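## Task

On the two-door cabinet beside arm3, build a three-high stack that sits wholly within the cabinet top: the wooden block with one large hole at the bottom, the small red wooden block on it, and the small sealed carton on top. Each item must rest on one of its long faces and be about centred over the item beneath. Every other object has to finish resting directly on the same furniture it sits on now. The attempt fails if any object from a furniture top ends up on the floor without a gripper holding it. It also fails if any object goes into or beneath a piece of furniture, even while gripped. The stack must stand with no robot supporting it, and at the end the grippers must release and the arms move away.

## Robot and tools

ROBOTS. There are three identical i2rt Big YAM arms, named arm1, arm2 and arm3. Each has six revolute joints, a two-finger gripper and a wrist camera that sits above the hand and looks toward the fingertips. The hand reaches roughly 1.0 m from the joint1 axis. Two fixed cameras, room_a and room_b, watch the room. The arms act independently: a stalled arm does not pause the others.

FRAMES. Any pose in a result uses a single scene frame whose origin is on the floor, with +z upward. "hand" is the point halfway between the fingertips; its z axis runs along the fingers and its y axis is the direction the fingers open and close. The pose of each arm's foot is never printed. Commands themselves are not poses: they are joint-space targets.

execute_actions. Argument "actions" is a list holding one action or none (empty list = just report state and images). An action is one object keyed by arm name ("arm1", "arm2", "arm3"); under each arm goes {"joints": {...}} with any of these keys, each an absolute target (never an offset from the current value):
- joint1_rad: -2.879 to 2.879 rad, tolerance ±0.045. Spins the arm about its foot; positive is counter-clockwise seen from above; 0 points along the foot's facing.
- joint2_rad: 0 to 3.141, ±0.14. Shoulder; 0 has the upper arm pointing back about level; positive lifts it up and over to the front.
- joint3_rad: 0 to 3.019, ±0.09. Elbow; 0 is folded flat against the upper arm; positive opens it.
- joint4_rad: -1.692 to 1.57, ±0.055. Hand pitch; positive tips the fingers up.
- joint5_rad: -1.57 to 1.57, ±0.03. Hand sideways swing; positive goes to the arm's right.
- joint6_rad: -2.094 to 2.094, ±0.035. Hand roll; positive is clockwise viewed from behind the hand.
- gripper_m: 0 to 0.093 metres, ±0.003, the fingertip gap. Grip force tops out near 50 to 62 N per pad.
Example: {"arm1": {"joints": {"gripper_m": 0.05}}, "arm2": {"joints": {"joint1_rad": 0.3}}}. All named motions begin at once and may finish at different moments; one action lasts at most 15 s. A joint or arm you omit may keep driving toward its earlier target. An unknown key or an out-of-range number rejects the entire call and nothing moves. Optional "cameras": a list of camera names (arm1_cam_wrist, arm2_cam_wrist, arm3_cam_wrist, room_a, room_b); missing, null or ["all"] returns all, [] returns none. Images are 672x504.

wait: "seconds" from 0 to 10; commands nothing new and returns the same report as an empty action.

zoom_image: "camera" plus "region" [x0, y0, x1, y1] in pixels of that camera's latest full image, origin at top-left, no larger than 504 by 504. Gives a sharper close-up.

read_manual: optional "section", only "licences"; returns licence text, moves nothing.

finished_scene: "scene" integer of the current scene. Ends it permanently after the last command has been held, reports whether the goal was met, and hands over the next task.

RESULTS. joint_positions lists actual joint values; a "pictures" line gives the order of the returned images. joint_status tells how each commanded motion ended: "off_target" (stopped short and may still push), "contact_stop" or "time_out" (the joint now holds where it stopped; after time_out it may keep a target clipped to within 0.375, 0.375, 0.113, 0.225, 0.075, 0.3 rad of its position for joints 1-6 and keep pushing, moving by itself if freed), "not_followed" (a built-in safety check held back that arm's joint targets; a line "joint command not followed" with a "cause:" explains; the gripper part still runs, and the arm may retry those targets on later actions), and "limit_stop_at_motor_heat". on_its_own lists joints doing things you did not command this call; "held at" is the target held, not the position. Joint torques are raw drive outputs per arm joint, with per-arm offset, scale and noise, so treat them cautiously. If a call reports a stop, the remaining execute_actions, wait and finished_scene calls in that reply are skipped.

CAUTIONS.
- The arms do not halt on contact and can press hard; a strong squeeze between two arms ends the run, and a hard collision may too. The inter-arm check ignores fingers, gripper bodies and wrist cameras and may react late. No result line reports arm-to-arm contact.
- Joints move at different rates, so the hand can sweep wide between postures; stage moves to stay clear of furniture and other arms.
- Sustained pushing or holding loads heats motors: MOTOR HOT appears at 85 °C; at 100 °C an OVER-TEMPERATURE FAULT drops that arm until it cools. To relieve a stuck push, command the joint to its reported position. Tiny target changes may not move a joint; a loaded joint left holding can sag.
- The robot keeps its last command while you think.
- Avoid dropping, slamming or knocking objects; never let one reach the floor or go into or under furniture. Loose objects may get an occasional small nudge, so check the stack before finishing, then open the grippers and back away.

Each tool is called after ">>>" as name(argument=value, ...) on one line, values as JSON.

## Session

>>> execute_actions(actions=[])

Scene clock: 0.00 s.
Joint torques (N m, as the arm reports them, + toward a larger angle): no reading
Motor temperatures (°C, as the motors report them): arm1=[25 28 28 27 24 26] | arm2=[26 26 30 27 25 27] | arm3=[25 26 25 26 27 26]
arm1.joint_positions: joint1_rad=-0.214 joint2_rad=+0.577 joint3_rad=+1.351 joint4_rad=-1.344 joint5_rad=+0.195 joint6_rad=+0.704 gripper_m=+0.095
arm1.joint_status: not commanded
arm1.hand: x=-0.7098 y=+0.8305 z=+1.3495 quat_wxyz=(-0.125, -0.831, +0.266, +0.472) (m; scene frame)
arm2.joint_positions: joint1_rad=+0.571 joint2_rad=+0.523 joint3_rad=+1.328 joint4_rad=-1.502 joint5_rad=+0.238 joint6_rad=+0.396 gripper_m=+0.094
arm2.joint_status: not commanded
arm2.hand: x=-0.2428 y=-0.0641 z=+1.4021 quat_wxyz=(-0.197, -0.867, -0.240, +0.389) (m; scene frame)
arm3.joint_positions: joint1_rad=+0.306 joint2_rad=+0.358 joint3_rad=+1.379 joint4_rad=-1.292 joint5_rad=-0.278 joint6_rad=+0.318 gripper_m=+0.094
arm3.joint_status: not commanded
arm3.hand: x=+0.6551 y=-0.7834 z=+1.4374 quat_wxyz=(-0.423, +0.309, -0.733, -0.434) (m; scene frame)
pictures: arm1_cam_wrist, arm2_cam_wrist, arm3_cam_wrist, room_a, room_b
Images, in order (width x height): arm1_cam_wrist 672x504, arm2_cam_wrist 672x504, arm3_cam_wrist 672x504, room_a 672x504, room_b 672x504.

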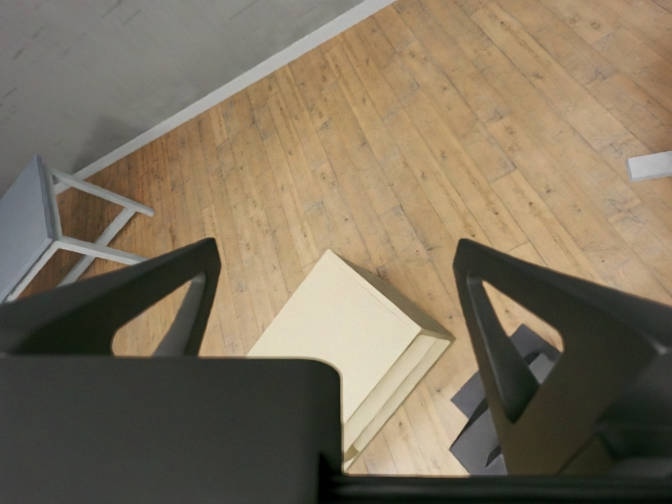

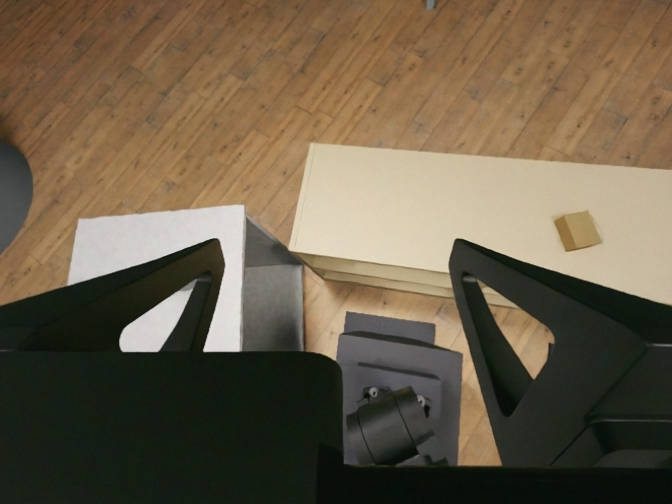

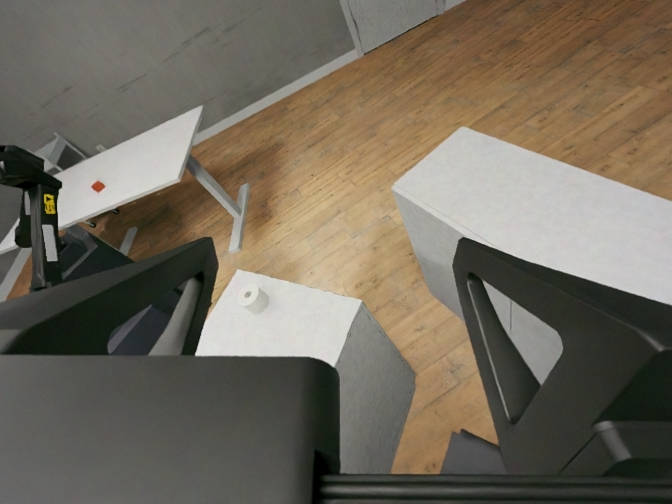

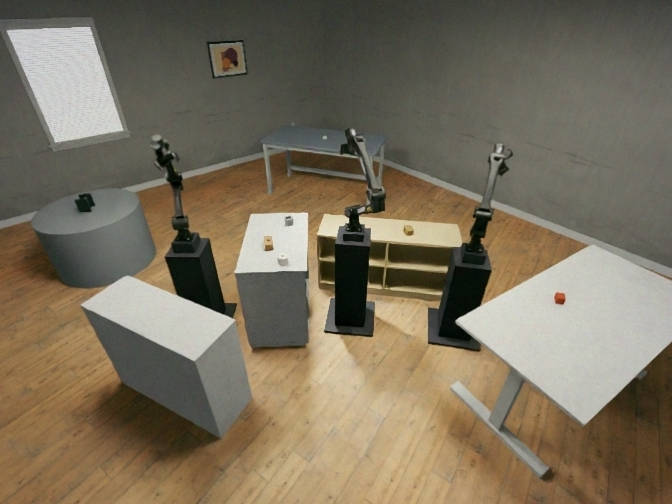

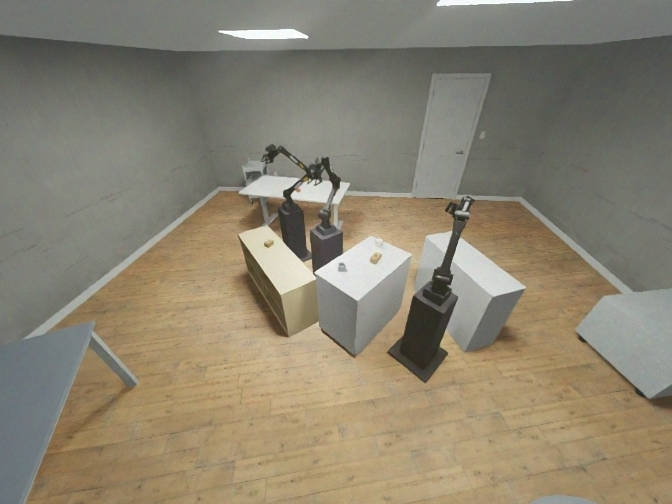

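>>> execute_actions(actions=[{"arm3":{"joints":{"joint1_rad":1.6,"joint2_rad":1.55,"joint3_rad":1.33,"joint4_rad":-0.57,"joint5_rad":0,"joint6_rad":0}},"arm2":{"joints":{"joint1_rad":-0.7,"joint2_rad":1.55,"joint3_rad":1.3,"joint4_rad":-0.55,"joint5_rad":0,"joint6_rad":0}},"arm1":{"joints":{"joint1_rad":-2.15,"joint2_rad":1.55,"joint3_rad":1.3,"joint4_rad":-0.55,"joint5_rad":0,"joint6_rad":0}}}], cameras=["arm1_cam_wrist","arm2_cam_wrist","arm3_cam_wrist"])

Scene clock: 4.37 s.
Joint torques (N m, as the arm reports them, + toward a larger angle): arm1=[  1.34 -13.55   8.59   2.21  -0.08  -0.15] | arm2=[  1.15 -15.    10.01   2.89  -0.08  -0.02] | arm3=[  0.14 -13.85   9.26   2.36   0.07  -0.03]
Motor temperatures (°C, as the motors report them): arm1=[25 28 28 27 24 26] | arm2=[26 26 31 27 25 27] | arm3=[25 27 26 26 27 26]
arm1.joint_positions: joint1_rad=-2.157 joint2_rad=+1.560 joint3_rad=+1.303 joint4_rad=-0.567 joint5_rad=+0.002 joint6_rad=+0.009 gripper_m=+0.095
arm1.joint_status: all done
arm1.hand: x=-0.3743 y=+1.4520 z=+1.0556 quat_wxyz=(+0.281, -0.588, +0.719, +0.239) (m; scene frame)
arm2.joint_positions: joint1_rad=-0.706 joint2_rad=+1.558 joint3_rad=+1.301 joint4_rad=-0.572 joint5_rad=+0.001 joint6_rad=+0.014 gripper_m=+0.094
arm2.joint_status: all done
arm2.hand: x=-0.7238 y=+0.2109 z=+1.1363 quat_wxyz=(+0.039, -0.924, +0.114, +0.362) (m; scene frame)
arm3.joint_positions: joint1_rad=+1.610 joint2_rad=+1.559 joint3_rad=+1.319 joint4_rad=-0.585 joint5_rad=-0.001 joint6_rad=+0.009 gripper_m=+0.094
arm3.joint_status: all done
arm3.hand: x=+0.2423 y=-0.4100 z=+1.0878 quat_wxyz=(-0.157, +0.830, -0.423, -0.328) (m; scene frame)
pictures: arm1_cam_wrist, arm2_cam_wrist, arm3_cam_wrist
Images, in order (width x height): arm1_cam_wrist 672x504, arm2_cam_wrist 672x504, arm3_cam_wrist 672x504.

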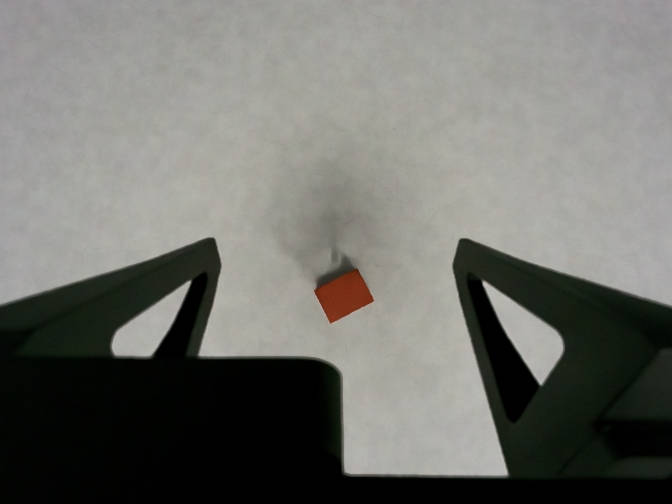

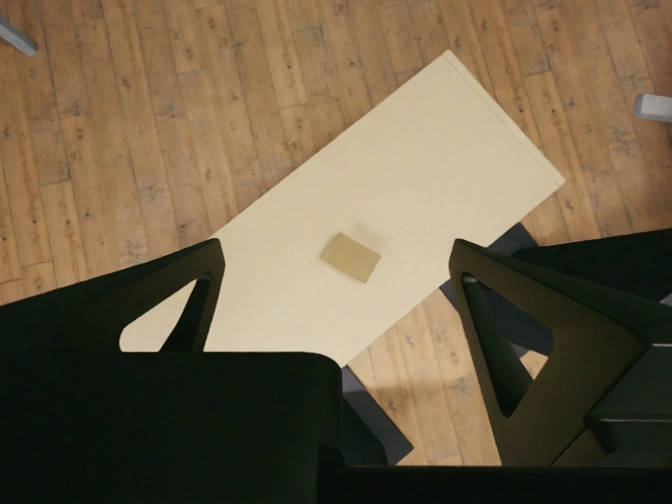

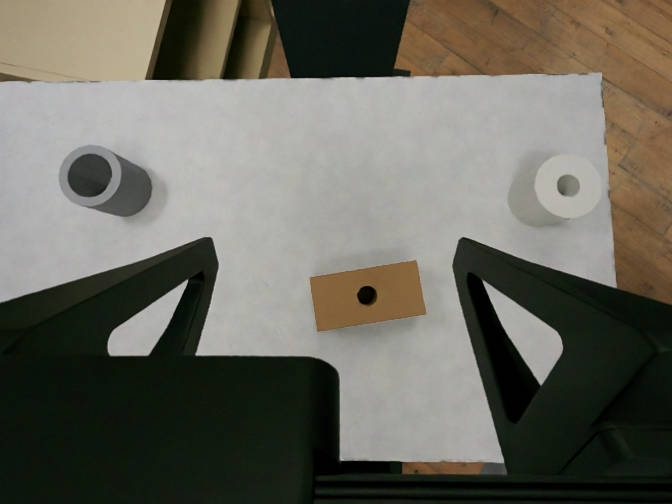

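>>> execute_actions(actions=[{"arm3":{"joints":{"joint1_rad":1.55,"joint2_rad":1.97,"joint3_rad":1.62,"joint4_rad":-1.17,"joint6_rad":1.37}},"arm2":{"joints":{"joint1_rad":-0.746,"joint2_rad":2.42,"joint3_rad":1.78,"joint4_rad":-0.89,"joint6_rad":-1.15}},"arm1":{"joints":{"joint1_rad":-2.175,"joint2_rad":2.01,"joint3_rad":1.615,"joint4_rad":-1.125,"joint6_rad":1.13}}}], cameras=["arm1_cam_wrist","arm2_cam_wrist","arm3_cam_wrist"])

Scene clock: 10.97 s.
Joint torques (N m, as the arm reports them, + toward a larger angle): arm1=[  0.4  -18.32  11.1   -0.56   0.     0.06] | arm2=[  0.59 -21.93  10.18   0.05  -0.15  -0.01] | arm3=[  0.33 -18.53   9.8   -0.14   0.14   0.23]
Motor temperatures (°C, as the motors report them): arm1=[25 28 30 27 24 26] | arm2=[26 27 32 27 25 27] | arm3=[25 27 27 26 27 26]
arm1.joint_positions: joint1_rad=-2.170 joint2_rad=+2.019 joint3_rad=+1.564 joint4_rad=-1.113 joint5_rad=+0.002 joint6_rad=+1.121 gripper_m=+0.095
arm1.joint_status: all done
arm1.hand: x=-0.3740 y=+1.4215 z=+0.8514 quat_wxyz=(-0.001, -0.125, +0.992, +0.006) (m; scene frame)
arm2.joint_positions: joint1_rad=-0.747 joint2_rad=+2.419 joint3_rad=+1.744 joint4_rad=-0.881 joint5_rad=+0.001 joint6_rad=-1.136 gripper_m=+0.094
arm2.joint_status: all done
arm2.hand: x=-0.7501 y=+0.2432 z=+0.7504 quat_wxyz=(+0.005, -0.908, -0.419, +0.008) (m; scene frame)
arm3.joint_positions: joint1_rad=+1.554 joint2_rad=+1.983 joint3_rad=+1.582 joint4_rad=-1.162 joint5_rad=-0.001 joint6_rad=+1.359 gripper_m=+0.094
arm3.joint_status: all done
arm3.hand: x=+0.2880 y=-0.4193 z=+0.9045 quat_wxyz=(+0.006, +0.388, -0.922, -0.002) (m; scene frame)
pictures: arm1_cam_wrist, arm2_cam_wrist, arm3_cam_wrist
Images, in order (width x height): arm1_cam_wrist 672x504, arm2_cam_wrist 672x504, arm3_cam_wrist 672x504.

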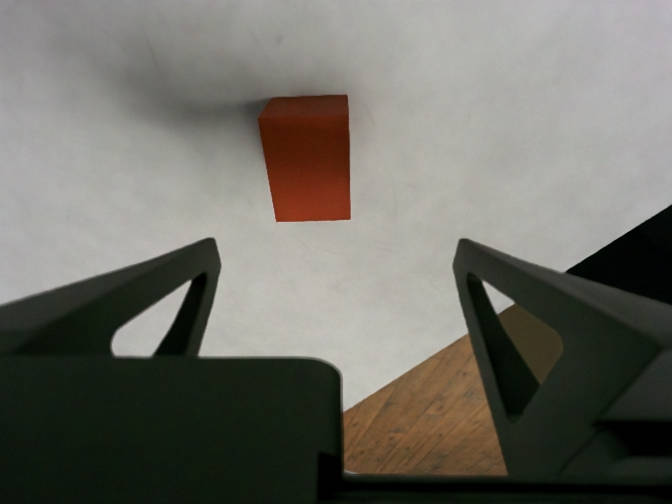

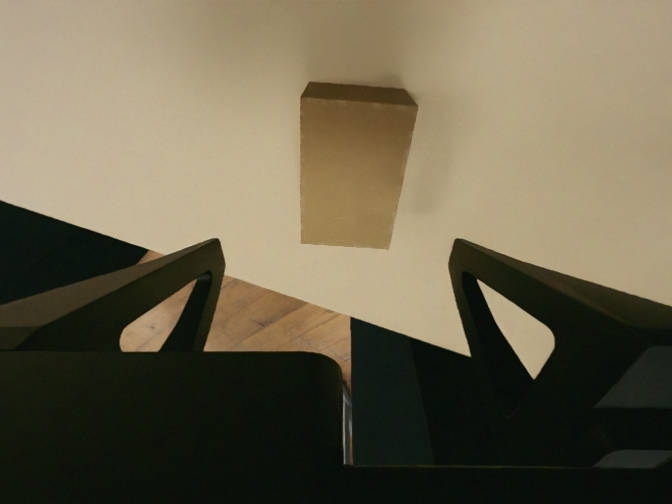

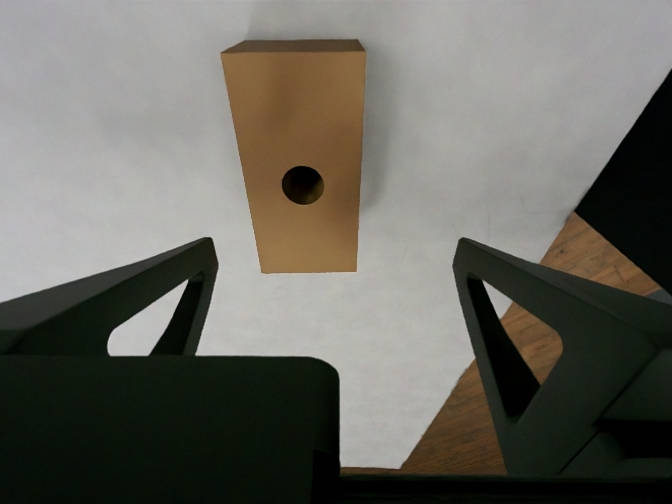

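>>> execute_actions(actions=[{"arm3":{"joints":{"joint1_rad":1.58,"joint2_rad":2.105,"joint3_rad":1.6,"joint4_rad":-1.025}},"arm2":{"joints":{"joint1_rad":-0.765,"joint2_rad":2.605,"joint3_rad":1.885,"joint4_rad":-0.795,"joint6_rad":-1.08}},"arm1":{"joints":{"joint1_rad":-2.155,"joint2_rad":2.152,"joint3_rad":1.55,"joint4_rad":-0.95}}}], cameras=["arm1_cam_wrist","arm2_cam_wrist","arm3_cam_wrist"])

Scene clock: 15.93 s.
Joint torques (N m, as the arm reports them, + toward a larger angle): arm1=[  1.24 -19.62   6.69   0.58   0.     0.05] | arm2=[  0.47 -21.36   8.64   1.04  -0.01   0.2 ] | arm3=[  1.33 -18.82   7.9    0.57   0.13   0.2 ]
Motor temperatures (°C, as the motors report them): arm1=[25 29 31 27 24 26] | arm2=[26 27 32 27 25 27] | arm3=[25 27 27 26 27 26]
arm1.joint_positions: joint1_rad=-2.161 joint2_rad=+2.168 joint3_rad=+1.548 joint4_rad=-0.963 joint5_rad=+0.002 joint6_rad=+1.121 gripper_m=+0.095
arm1.joint_status: all done
arm1.hand: x=-0.3782 y=+1.4313 z=+0.7607 quat_wxyz=(-0.004, -0.129, +0.992, -0.001) (m; scene frame)
arm2.joint_positions: joint1_rad=-0.760 joint2_rad=+2.582 joint3_rad=+1.864 joint4_rad=-0.808 joint5_rad=-0.003 joint6_rad=-1.093 gripper_m=+0.094
arm2.joint_status: all done
arm2.hand: x=-0.7723 y=+0.2581 z=+0.6823 quat_wxyz=(+0.013, -0.919, -0.393, +0.021) (m; scene frame)
arm3.joint_positions: joint1_rad=+1.567 joint2_rad=+2.112 joint3_rad=+1.582 joint4_rad=-1.034 joint5_rad=-0.001 joint6_rad=+1.360 gripper_m=+0.094
arm3.joint_status: all done
arm3.hand: x=+0.2715 y=-0.4099 z=+0.8304 quat_wxyz=(+0.006, +0.394, -0.919, -0.002) (m; scene frame)
pictures: arm1_cam_wrist, arm2_cam_wrist, arm3_cam_wrist
Images, in order (width x height): arm1_cam_wrist 672x504, arm2_cam_wrist 672x504, arm3_cam_wrist 672x504.

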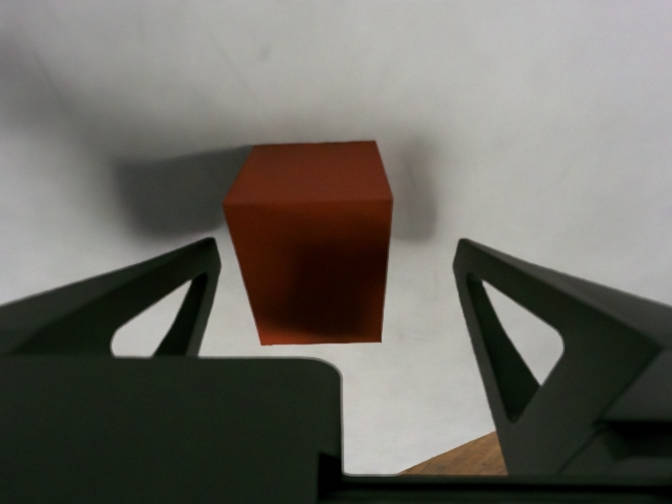

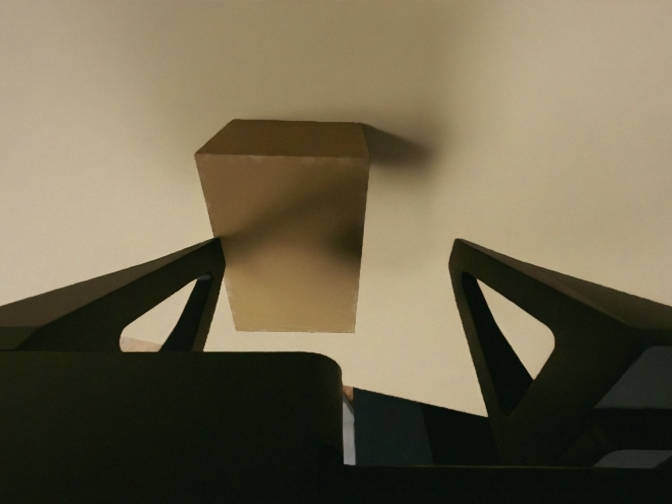

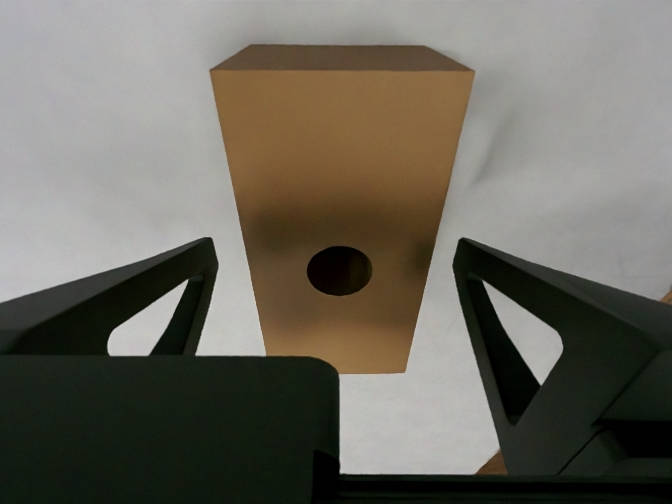

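>>> execute_actions(actions=[{"arm3":{"joints":{"joint3_rad":1.535,"joint4_rad":-0.95}},"arm2":{"joints":{"joint2_rad":2.57,"joint4_rad":-0.9}},"arm1":{"joints":{"gripper_m":0.03}}}], cameras=[])

>>> execute_actions(actions=[{"arm2":{"joints":{"joint2_rad":2.615,"joint3_rad":1.84,"joint4_rad":-0.8}},"arm1":{"joints":{"joint2_rad":1.95,"joint4_rad":-1.15}},"arm3":{"joints":{"gripper_m":0.04}}}], cameras=["arm1_cam_wrist","arm2_cam_wrist","arm3_cam_wrist"])

Scene clock: 19.33 s.
Joint torques (N m, as the arm reports them, + toward a larger angle): arm1=[  1.21 -19.63   6.69   0.5    0.02   0.04] | arm2=[ -0.12 -23.59   8.35  -0.38  -0.03   0.19] | arm3=[  2.06 -18.69   6.28   0.6    0.14   0.18]
Motor temperatures (°C, as the motors report them): arm1=[25 29 31 27 24 26] | arm2=[26 28 32 27 25 27] | arm3=[25 27 27 26 27 26]
arm1.joint_positions: joint1_rad=-2.161 joint2_rad=+2.167 joint3_rad=+1.548 joint4_rad=-0.961 joint5_rad=+0.001 joint6_rad=+1.122 gripper_m=+0.045
arm1.joint_status: gripper_m off_target (ended at +0.045, target +0.030)
arm1.hand: x=-0.3783 y=+1.4318 z=+0.7609 quat_wxyz=(-0.004, -0.129, +0.992, +0.000) (m; scene frame)
arm2.joint_positions: joint1_rad=-0.760 joint2_rad=+2.581 joint3_rad=+1.864 joint4_rad=-0.886 joint5_rad=-0.003 joint6_rad=-1.093 gripper_m=+0.094
arm2.joint_status: all done
arm2.hand: x=-0.7540 y=+0.2528 z=+0.6824 quat_wxyz=(-0.011, -0.919, -0.393, -0.009) (m; scene frame)
arm3.joint_positions: joint1_rad=+1.567 joint2_rad=+2.111 joint3_rad=+1.535 joint4_rad=-0.959 joint5_rad=-0.001 joint6_rad=+1.360 gripper_m=+0.094
arm3.joint_status: all done
arm3.hand: x=+0.2727 y=-0.4119 z=+0.8163 quat_wxyz=(+0.009, +0.393, -0.919, -0.017) (m; scene frame)
pictures: none
No camera images: the call's "cameras" was empty. Leave "cameras" out to get every camera's image.

Scene clock: 20.63 s.
Joint torques (N m, as the arm reports them, + toward a larger angle): arm1=[  1.2  -17.12   7.69  -0.5    0.03   0.04] | arm2=[ -0.21 -21.38   5.79   1.02   0.     0.18] | arm3=[  1.72 -18.94   6.42   0.57   0.14   0.14]
Motor temperatures (°C, as the motors report them): arm1=[25 29 31 27 24 26] | arm2=[26 28 32 27 25 27] | arm3=[25 28 27 26 27 26]
arm1.joint_positions: joint1_rad=-2.161 joint2_rad=+1.953 joint3_rad=+1.546 joint4_rad=-1.138 joint5_rad=+0.001 joint6_rad=+1.122 gripper_m=+0.045
arm1.joint_status: all done
arm1.hand: x=-0.3805 y=+1.4148 z=+0.8827 quat_wxyz=(+0.002, -0.129, +0.992, +0.017) (m; scene frame)
arm2.joint_positions: joint1_rad=-0.760 joint2_rad=+2.598 joint3_rad=+1.848 joint4_rad=-0.816 joint5_rad=-0.003 joint6_rad=-1.093 gripper_m=+0.094
arm2.joint_status: all done
arm2.hand: x=-0.7576 y=+0.2538 z=+0.6673 quat_wxyz=(+0.001, -0.920, -0.393, +0.006) (m; scene frame)
arm3.joint_positions: joint1_rad=+1.567 joint2_rad=+2.111 joint3_rad=+1.535 joint4_rad=-0.957 joint5_rad=-0.001 joint6_rad=+1.361 gripper_m=+0.059
arm3.joint_status: gripper_m off_target (ended at +0.059, target +0.040)
arm3.hand: x=+0.2724 y=-0.4114 z=+0.8163 quat_wxyz=(+0.009, +0.393, -0.919, -0.018) (m; scene frame)
pictures: arm1_cam_wrist, arm2_cam_wrist, arm3_cam_wrist
Images, in order (width x height): arm1_cam_wrist 672x504, arm2_cam_wrist 672x504, arm3_cam_wrist 672x504.

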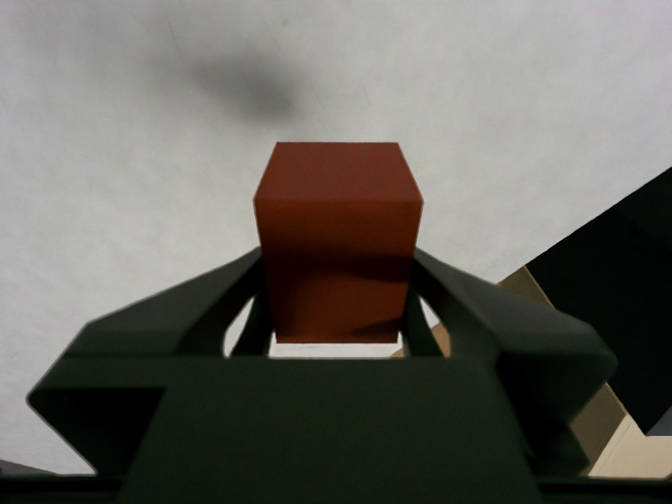

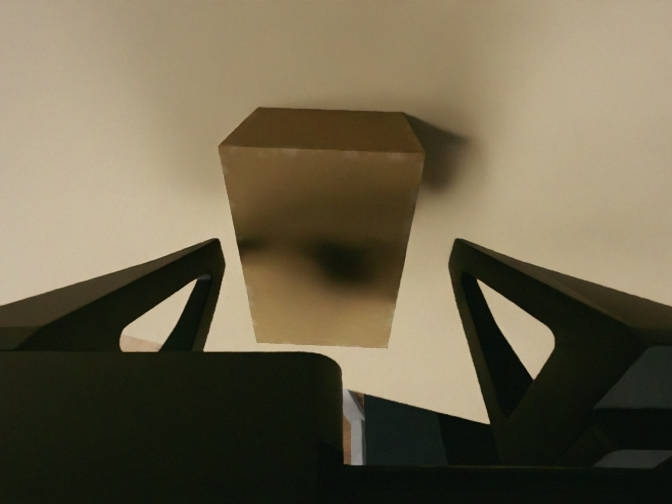

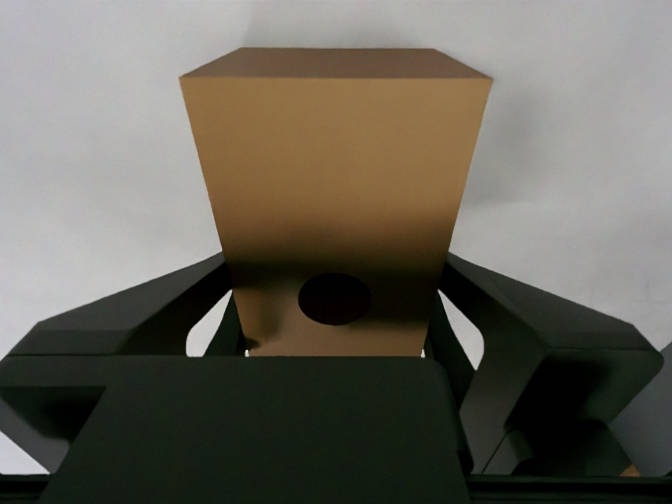

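>>> execute_actions(actions=[{"arm3":{"joints":{"joint2_rad":1.75,"joint3_rad":1.68,"joint4_rad":-1.42}},"arm2":{"joints":{"joint3_rad":1.815,"joint4_rad":-0.78}},"arm1":{"joints":{"joint1_rad":-1.2,"joint6_rad":1.5}}}], cameras=[])

>>> execute_actions(actions=[{"arm2":{"joints":{"gripper_m":0.04}}}], cameras=[])

>>> execute_actions(actions=[{"arm3":{"joints":{"joint1_rad":-0.1}},"arm2":{"joints":{"joint2_rad":1.95,"joint3_rad":1.75,"joint4_rad":-1.35}},"arm1":{"joints":{"joint1_rad":-0.5,"joint2_rad":2.05,"joint3_rad":1.8,"joint4_rad":-1.27}}}])

Scene clock: 25.73 s.
Joint torques (N m, as the arm reports them, + toward a larger angle): arm1=[  0.54 -17.02   7.7   -0.53   0.15   0.05] | arm2=[  0.21 -21.02   5.86   1.    -0.03   0.18] | arm3=[  2.1  -17.31   9.03   0.06   0.14   0.15]
Motor temperatures (°C, as the motors report them): arm1=[25 29 31 27 24 26] | arm2=[26 28 32 27 25 27] | arm3=[25 28 28 26 27 26]
arm1.joint_positions: joint1_rad=-1.199 joint2_rad=+1.953 joint3_rad=+1.546 joint4_rad=-1.138 joint5_rad=-0.002 joint6_rad=+1.491 gripper_m=+0.045
arm1.joint_status: all done
arm1.hand: x=-0.8980 y=+1.2605 z=+0.8847 quat_wxyz=(-0.006, -0.413, +0.911, +0.018) (m; scene frame)
arm2.joint_positions: joint1_rad=-0.760 joint2_rad=+2.599 joint3_rad=+1.823 joint4_rad=-0.795 joint5_rad=-0.003 joint6_rad=-1.093 gripper_m=+0.094
arm2.joint_status: all done
arm2.hand: x=-0.7496 y=+0.2514 z=+0.6595 quat_wxyz=(-0.001, -0.920, -0.393, +0.003) (m; scene frame)
arm3.joint_positions: joint1_rad=+1.567 joint2_rad=+1.770 joint3_rad=+1.659 joint4_rad=-1.414 joint5_rad=-0.001 joint6_rad=+1.361 gripper_m=+0.059
arm3.joint_status: all done
arm3.hand: x=+0.3026 y=-0.4519 z=+1.0500 quat_wxyz=(+0.009, +0.393, -0.919, -0.021) (m; scene frame)
pictures: none
No camera images: the call's "cameras" was empty. Leave "cameras" out to get every camera's image.

Scene clock: 26.33 s.
Joint torques (N m, as the arm reports them, + toward a larger angle): arm1=[  0.53 -17.02   7.7   -0.53   0.15   0.05] | arm2=[  0.18 -21.33   5.8    0.89  -0.04   0.22] | arm3=[  1.8  -17.37   9.18   0.07   0.13   0.15]
Motor temperatures (°C, as the motors report them): arm1=[25 29 31 27 24 26] | arm2=[26 28 32 27 25 27] | arm3=[25 28 28 26 27 26]
arm1.joint_positions: joint1_rad=-1.199 joint2_rad=+1.953 joint3_rad=+1.546 joint4_rad=-1.138 joint5_rad=-0.002 joint6_rad=+1.491 gripper_m=+0.045
arm1.joint_status: not commanded
arm1.hand: x=-0.8980 y=+1.2605 z=+0.8847 quat_wxyz=(-0.006, -0.413, +0.911, +0.018) (m; scene frame)
arm2.joint_positions: joint1_rad=-0.760 joint2_rad=+2.599 joint3_rad=+1.823 joint4_rad=-0.794 joint5_rad=-0.001 joint6_rad=-1.092 gripper_m=+0.059
arm2.joint_status: gripper_m off_target (ended at +0.059, target +0.040)
arm2.hand: x=-0.7497 y=+0.2517 z=+0.6595 quat_wxyz=(+0.000, -0.920, -0.393, +0.003) (m; scene frame)
arm3.joint_positions: joint1_rad=+1.567 joint2_rad=+1.770 joint3_rad=+1.659 joint4_rad=-1.414 joint5_rad=-0.001 joint6_rad=+1.361 gripper_m=+0.059
arm3.joint_status: not commanded
arm3.hand: x=+0.3026 y=-0.4519 z=+1.0500 quat_wxyz=(+0.009, +0.393, -0.919, -0.021) (m; scene frame)
pictures: none
No camera images: the call's "cameras" was empty. Leave "cameras" out to get every camera's image.

Scene clock: 28.27 s.
Joint torques (N m, as the arm reports them, + toward a larger angle): arm1=[  0.92 -20.09  10.54  -0.59   0.11   0.04] | arm2=[  0.11 -20.21   9.7   -0.28  -0.03   0.2 ] | arm3=[  1.39 -17.01   9.19  -0.06   0.07   0.16]
Motor temperatures (°C, as the motors report them): arm1=[25 29 31 27 24 26] | arm2=[26 28 32 27 25 27] | arm3=[25 28 28 26 27 26]
arm1.joint_positions: joint1_rad=-0.505 joint2_rad=+2.067 joint3_rad=+1.762 joint4_rad=-1.259 joint5_rad=-0.001 joint6_rad=+1.492 gripper_m=+0.045
arm1.joint_status: all done
arm1.hand: x=-1.1158 y=+0.9089 z=+0.8933 quat_wxyz=(-0.001, -0.697, +0.717, +0.008) (m; scene frame)
arm2.joint_positions: joint1_rad=-0.760 joint2_rad=+1.962 joint3_rad=+1.741 joint4_rad=-1.336 joint5_rad=-0.001 joint6_rad=-1.092 gripper_m=+0.059
arm2.joint_status: all done
arm2.hand: x=-0.7007 y=+0.2386 z=+1.0296 quat_wxyz=(+0.004, -0.920, -0.393, +0.008) (m; scene frame)
arm3.joint_positions: joint1_rad=-0.107 joint2_rad=+1.770 joint3_rad=+1.659 joint4_rad=-1.413 joint5_rad=+0.001 joint6_rad=+1.361 gripper_m=+0.059
arm3.joint_status: all done
arm3.hand: x=+1.1027 y=-0.6469 z=+1.0452 quat_wxyz=(-0.012, -0.420, -0.908, -0.015) (m; scene frame)
pictures: arm1_cam_wrist, arm2_cam_wrist, arm3_cam_wrist, room_a, room_b
Images, in order (width x height): arm1_cam_wrist 672x504, arm2_cam_wrist 672x504, arm3_cam_wrist 672x504, room_a 672x504, room_b 672x504.

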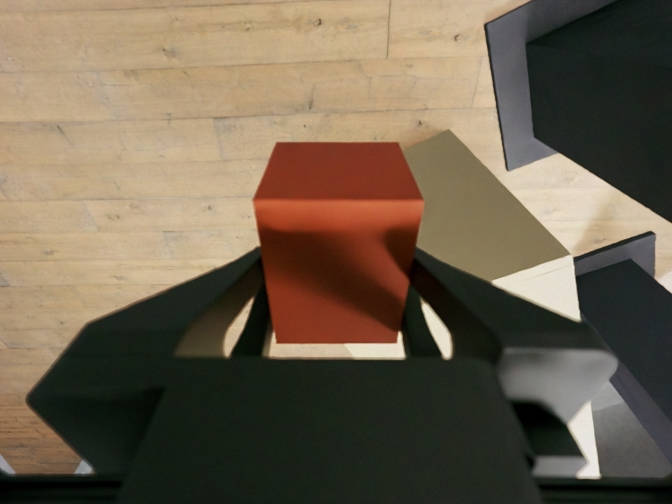

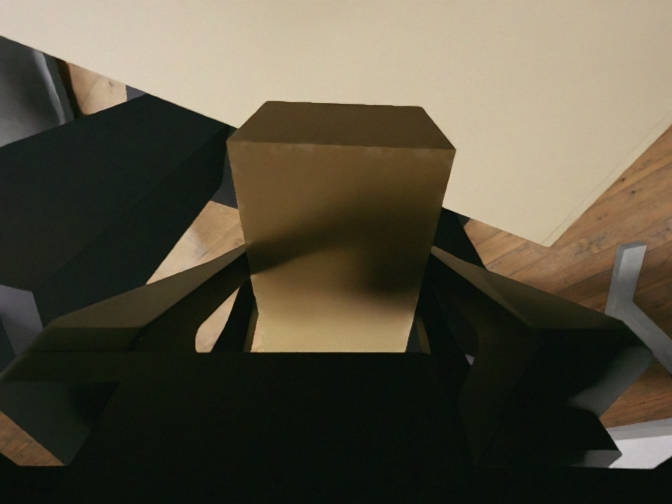

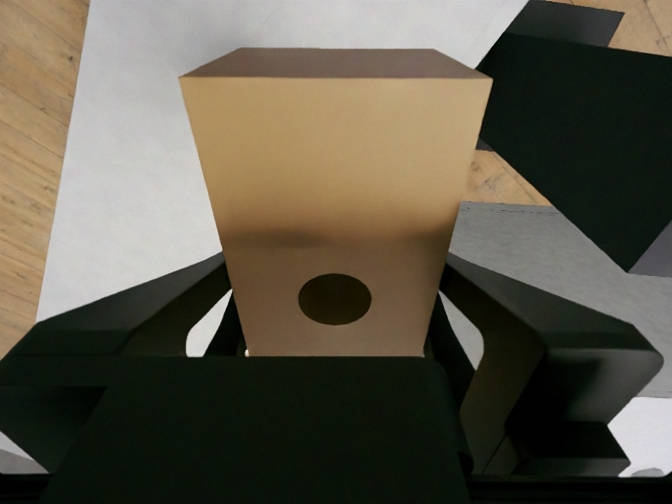

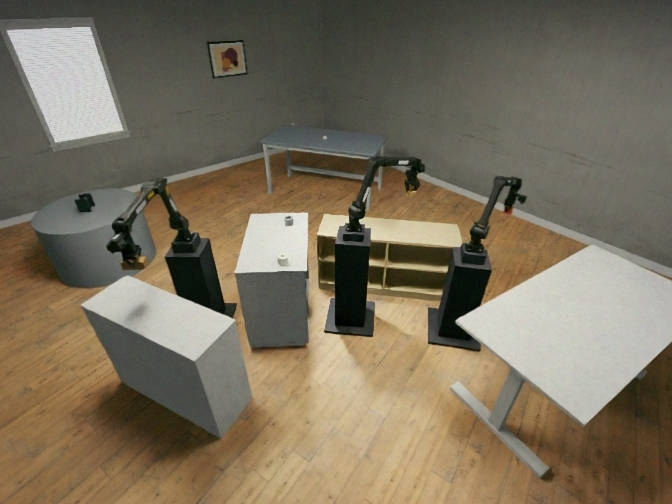

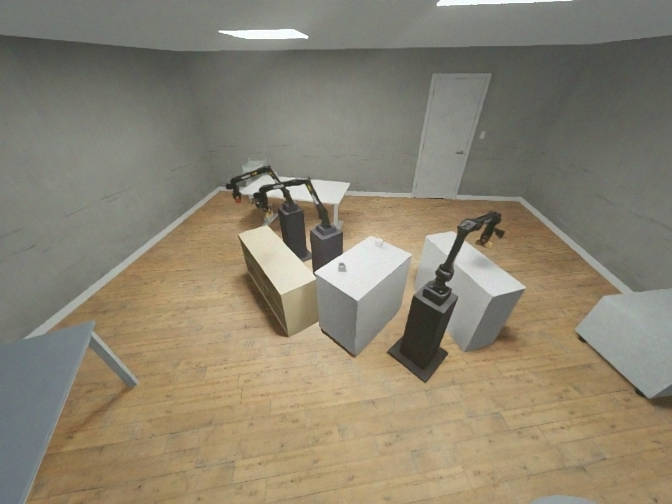

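>>> execute_actions(actions=[{"arm3":{"joints":{"joint2_rad":2.09,"joint3_rad":1.63,"joint4_rad":-1.04,"joint6_rad":1.85}},"arm2":{"joints":{"joint1_rad":1.62,"joint6_rad":0}},"arm1":{"joints":{"joint1_rad":0.0}}}], cameras=["arm3_cam_wrist","room_a"])

Scene clock: 32.67 s.
Joint torques (N m, as the arm reports them, + toward a larger angle): arm1=[  0.86 -20.15  10.51  -0.6    0.1    0.05] | arm2=[  0.36 -20.51   9.73  -0.19   0.03   0.19] | arm3=[  0.77 -21.05   8.66   0.36   0.14   0.19]
Motor temperatures (°C, as the motors report them): arm1=[25 30 32 27 24 26] | arm2=[26 29 32 27 25 27] | arm3=[25 28 28 26 27 26]
arm1.joint_positions: joint1_rad=-0.004 joint2_rad=+2.067 joint3_rad=+1.762 joint4_rad=-1.259 joint5_rad=+0.000 joint6_rad=+1.492 gripper_m=+0.045
arm1.joint_status: all done
arm1.hand: x=-1.0711 y=+0.6008 z=+0.8899 quat_wxyz=(+0.000, -0.853, +0.521, +0.007) (m; scene frame)
arm2.joint_positions: joint1_rad=+1.621 joint2_rad=+1.962 joint3_rad=+1.741 joint4_rad=-1.336 joint5_rad=-0.002 joint6_rad=-0.014 gripper_m=+0.059
arm2.joint_status: all done
arm2.hand: x=+0.1832 y=-0.4549 z=+1.0266 quat_wxyz=(-0.004, -0.493, -0.870, +0.004) (m; scene frame)
arm3.joint_positions: joint1_rad=-0.107 joint2_rad=+2.119 joint3_rad=+1.602 joint4_rad=-1.047 joint5_rad=+0.000 joint6_rad=+1.840 gripper_m=+0.059
arm3.joint_status: all done
arm3.hand: x=+1.1504 y=-0.6212 z=+0.8278 quat_wxyz=(+0.000, -0.623, -0.782, +0.002) (m; scene frame)
pictures: arm3_cam_wrist, room_a
Images, in order (width x height): arm3_cam_wrist 672x504, room_a 672x504.

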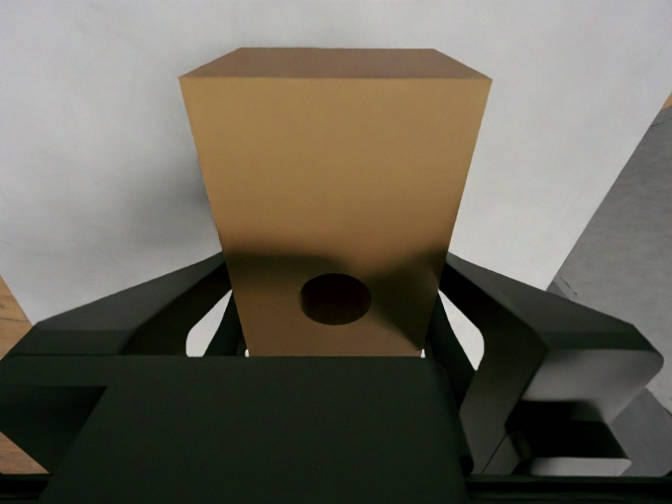

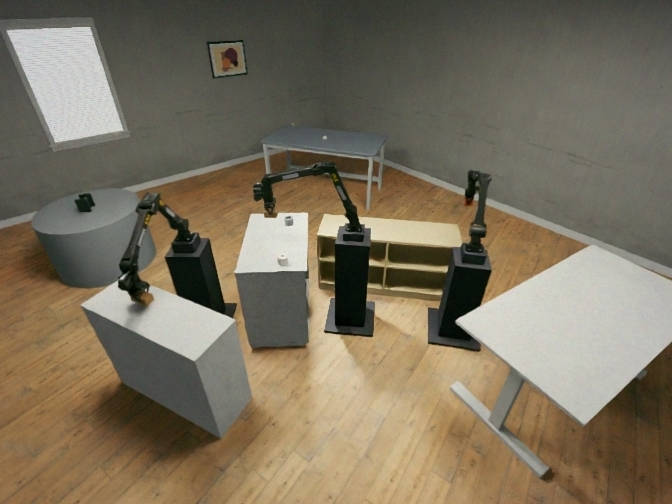

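>>> execute_actions(actions=[{"arm3":{"joints":{"joint2_rad":2.12,"joint3_rad":1.545,"joint4_rad":-0.95}},"arm2":{"joints":{"joint2_rad":2.2,"joint3_rad":1.635,"joint4_rad":-0.96}},"arm1":{"joints":{"joint1_rad":0.83,"joint2_rad":2.39,"joint3_rad":1.85,"joint4_rad":-0.96}}}], cameras=["arm1_cam_wrist","arm2_cam_wrist","arm3_cam_wrist"])

Scene clock: 36.67 s.
Joint torques (N m, as the arm reports them, + toward a larger angle): arm1=[  0.74 -21.79   8.14   0.34   0.09   0.04] | arm2=[  0.26 -21.53   7.9    1.13   0.02   0.22] | arm3=[  0.81 -18.66   6.97   0.49   0.14   0.17]
Motor temperatures (°C, as the motors report them): arm1=[25 30 32 27 24 26] | arm2=[26 29 33 27 25 27] | arm3=[25 28 28 26 27 26]
arm1.joint_positions: joint1_rad=+0.828 joint2_rad=+2.398 joint3_rad=+1.831 joint4_rad=-0.966 joint5_rad=+0.000 joint6_rad=+1.492 gripper_m=+0.045
arm1.joint_status: all done
arm1.hand: x=-0.7214 y=+0.2059 z=+0.6994 quat_wxyz=(-0.014, -0.991, +0.132, +0.008) (m; scene frame)
arm2.joint_positions: joint1_rad=+1.621 joint2_rad=+2.213 joint3_rad=+1.631 joint4_rad=-0.974 joint5_rad=-0.001 joint6_rad=-0.011 gripper_m=+0.059
arm2.joint_status: all done
arm2.hand: x=+0.1926 y=-0.4732 z=+0.8390 quat_wxyz=(-0.005, -0.494, -0.869, +0.005) (m; scene frame)
arm3.joint_positions: joint1_rad=-0.107 joint2_rad=+2.125 joint3_rad=+1.536 joint4_rad=-0.958 joint5_rad=+0.000 joint6_rad=+1.840 gripper_m=+0.059
arm3.joint_status: all done
arm3.hand: x=+1.1428 y=-0.6254 z=+0.8029 quat_wxyz=(-0.003, -0.623, -0.782, -0.006) (m; scene frame)
pictures: arm1_cam_wrist, arm2_cam_wrist, arm3_cam_wrist
Images, in order (width x height): arm1_cam_wrist 672x504, arm2_cam_wrist 672x504, arm3_cam_wrist 672x504.

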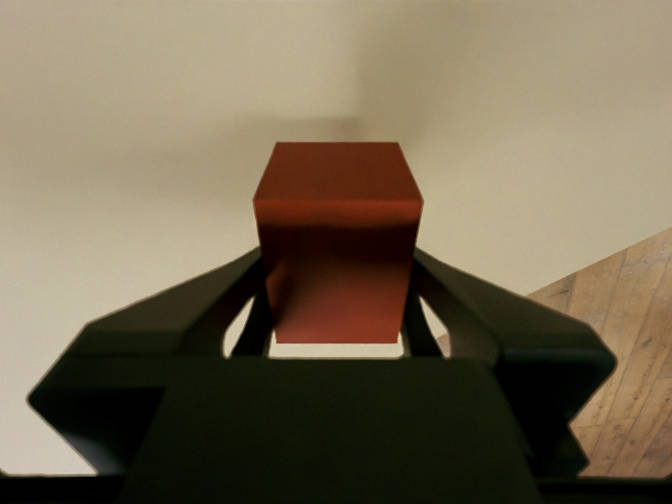

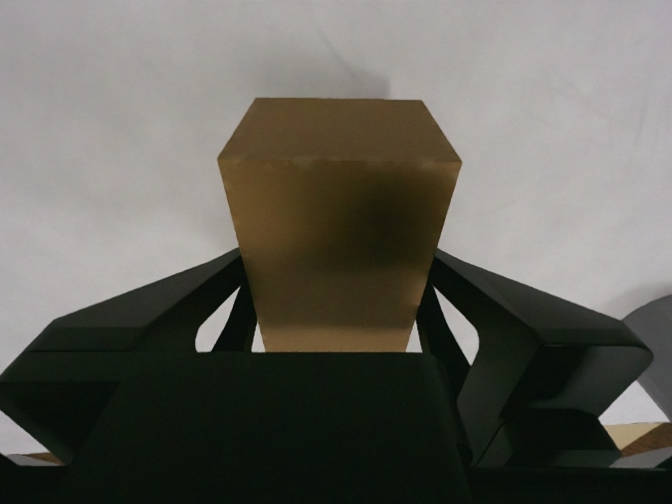

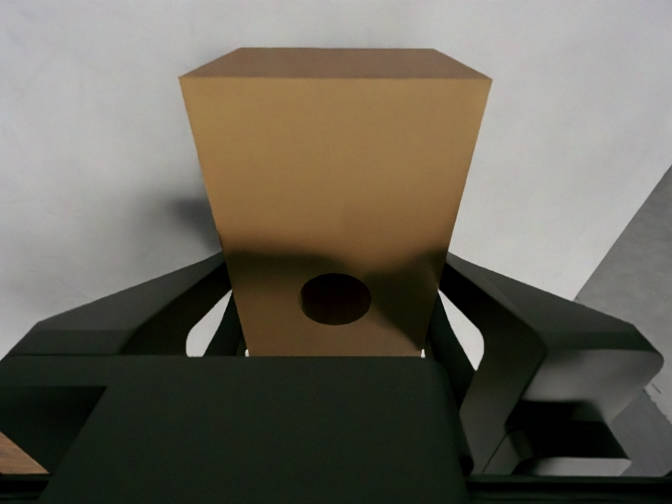

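>>> execute_actions(actions=[{"arm3":{"joints":{"joint3_rad":1.51,"joint4_rad":-0.92}},"arm2":{"joints":{"joint2_rad":2.255}},"arm1":{"joints":{"joint2_rad":2.455,"joint4_rad":-0.93}}}], cameras=["arm1_cam_wrist","arm2_cam_wrist","arm3_cam_wrist"])

Scene clock: 38.83 s.
Joint torques (N m, as the arm reports them, + toward a larger angle): arm1=[  0.6  -21.94   7.74   0.47   0.09   0.04] | arm2=[  0.15 -18.92   7.86   1.04   0.04   0.16] | arm3=[  1.03 -18.69   5.56   0.57   0.18   0.15]
Motor temperatures (°C, as the motors report them): arm1=[25 30 32 27 24 26] | arm2=[26 29 33 27 25 27] | arm3=[25 28 28 26 27 26]
arm1.joint_positions: joint1_rad=+0.828 joint2_rad=+2.464 joint3_rad=+1.831 joint4_rad=-0.942 joint5_rad=+0.000 joint6_rad=+1.492 gripper_m=+0.045
arm1.joint_status: all done
arm1.hand: x=-0.7178 y=+0.2173 z=+0.6562 quat_wxyz=(+0.007, -0.991, +0.132, +0.003) (m; scene frame)
arm2.joint_positions: joint1_rad=+1.621 joint2_rad=+2.234 joint3_rad=+1.631 joint4_rad=-0.974 joint5_rad=-0.001 joint6_rad=-0.011 gripper_m=+0.059
arm2.joint_status: all done
arm2.hand: x=+0.1905 y=-0.4697 z=+0.8264 quat_wxyz=(+0.004, -0.494, -0.869, +0.000) (m; scene frame)
arm3.joint_positions: joint1_rad=-0.107 joint2_rad=+2.124 joint3_rad=+1.519 joint4_rad=-0.928 joint5_rad=-0.002 joint6_rad=+1.842 gripper_m=+0.059
arm3.joint_status: all done
arm3.hand: x=+1.1424 y=-0.6252 z=+0.7981 quat_wxyz=(-0.005, -0.623, -0.782, -0.013) (m; scene frame)
pictures: arm1_cam_wrist, arm2_cam_wrist, arm3_cam_wrist
Images, in order (width x height): arm1_cam_wrist 672x504, arm2_cam_wrist 672x504, arm3_cam_wrist 672x504.

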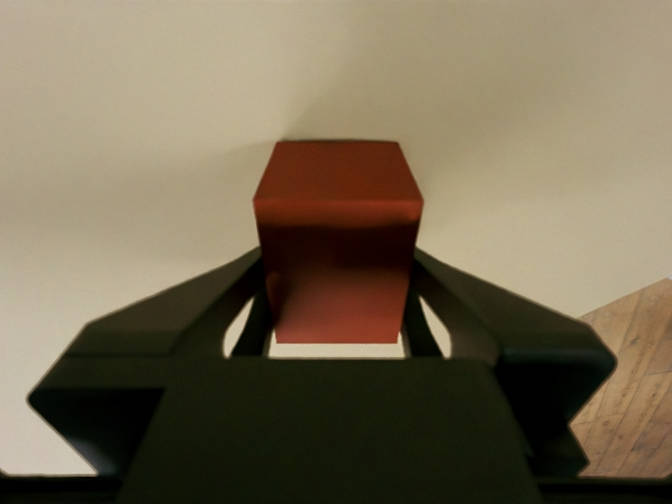

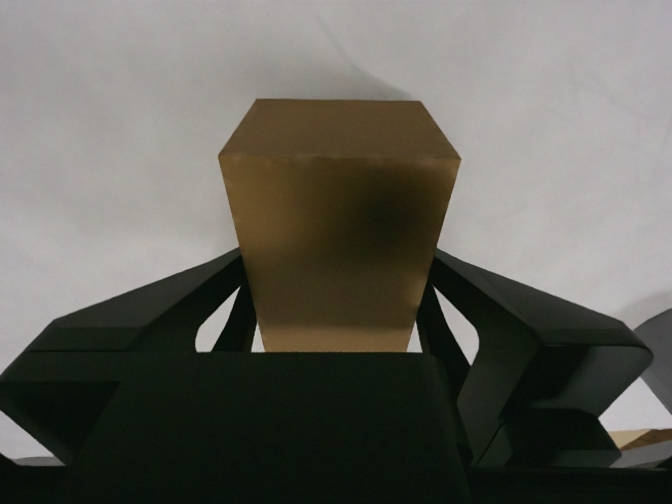

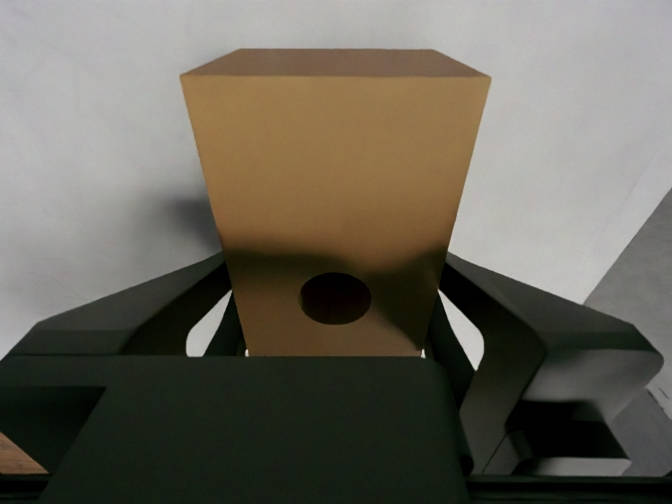

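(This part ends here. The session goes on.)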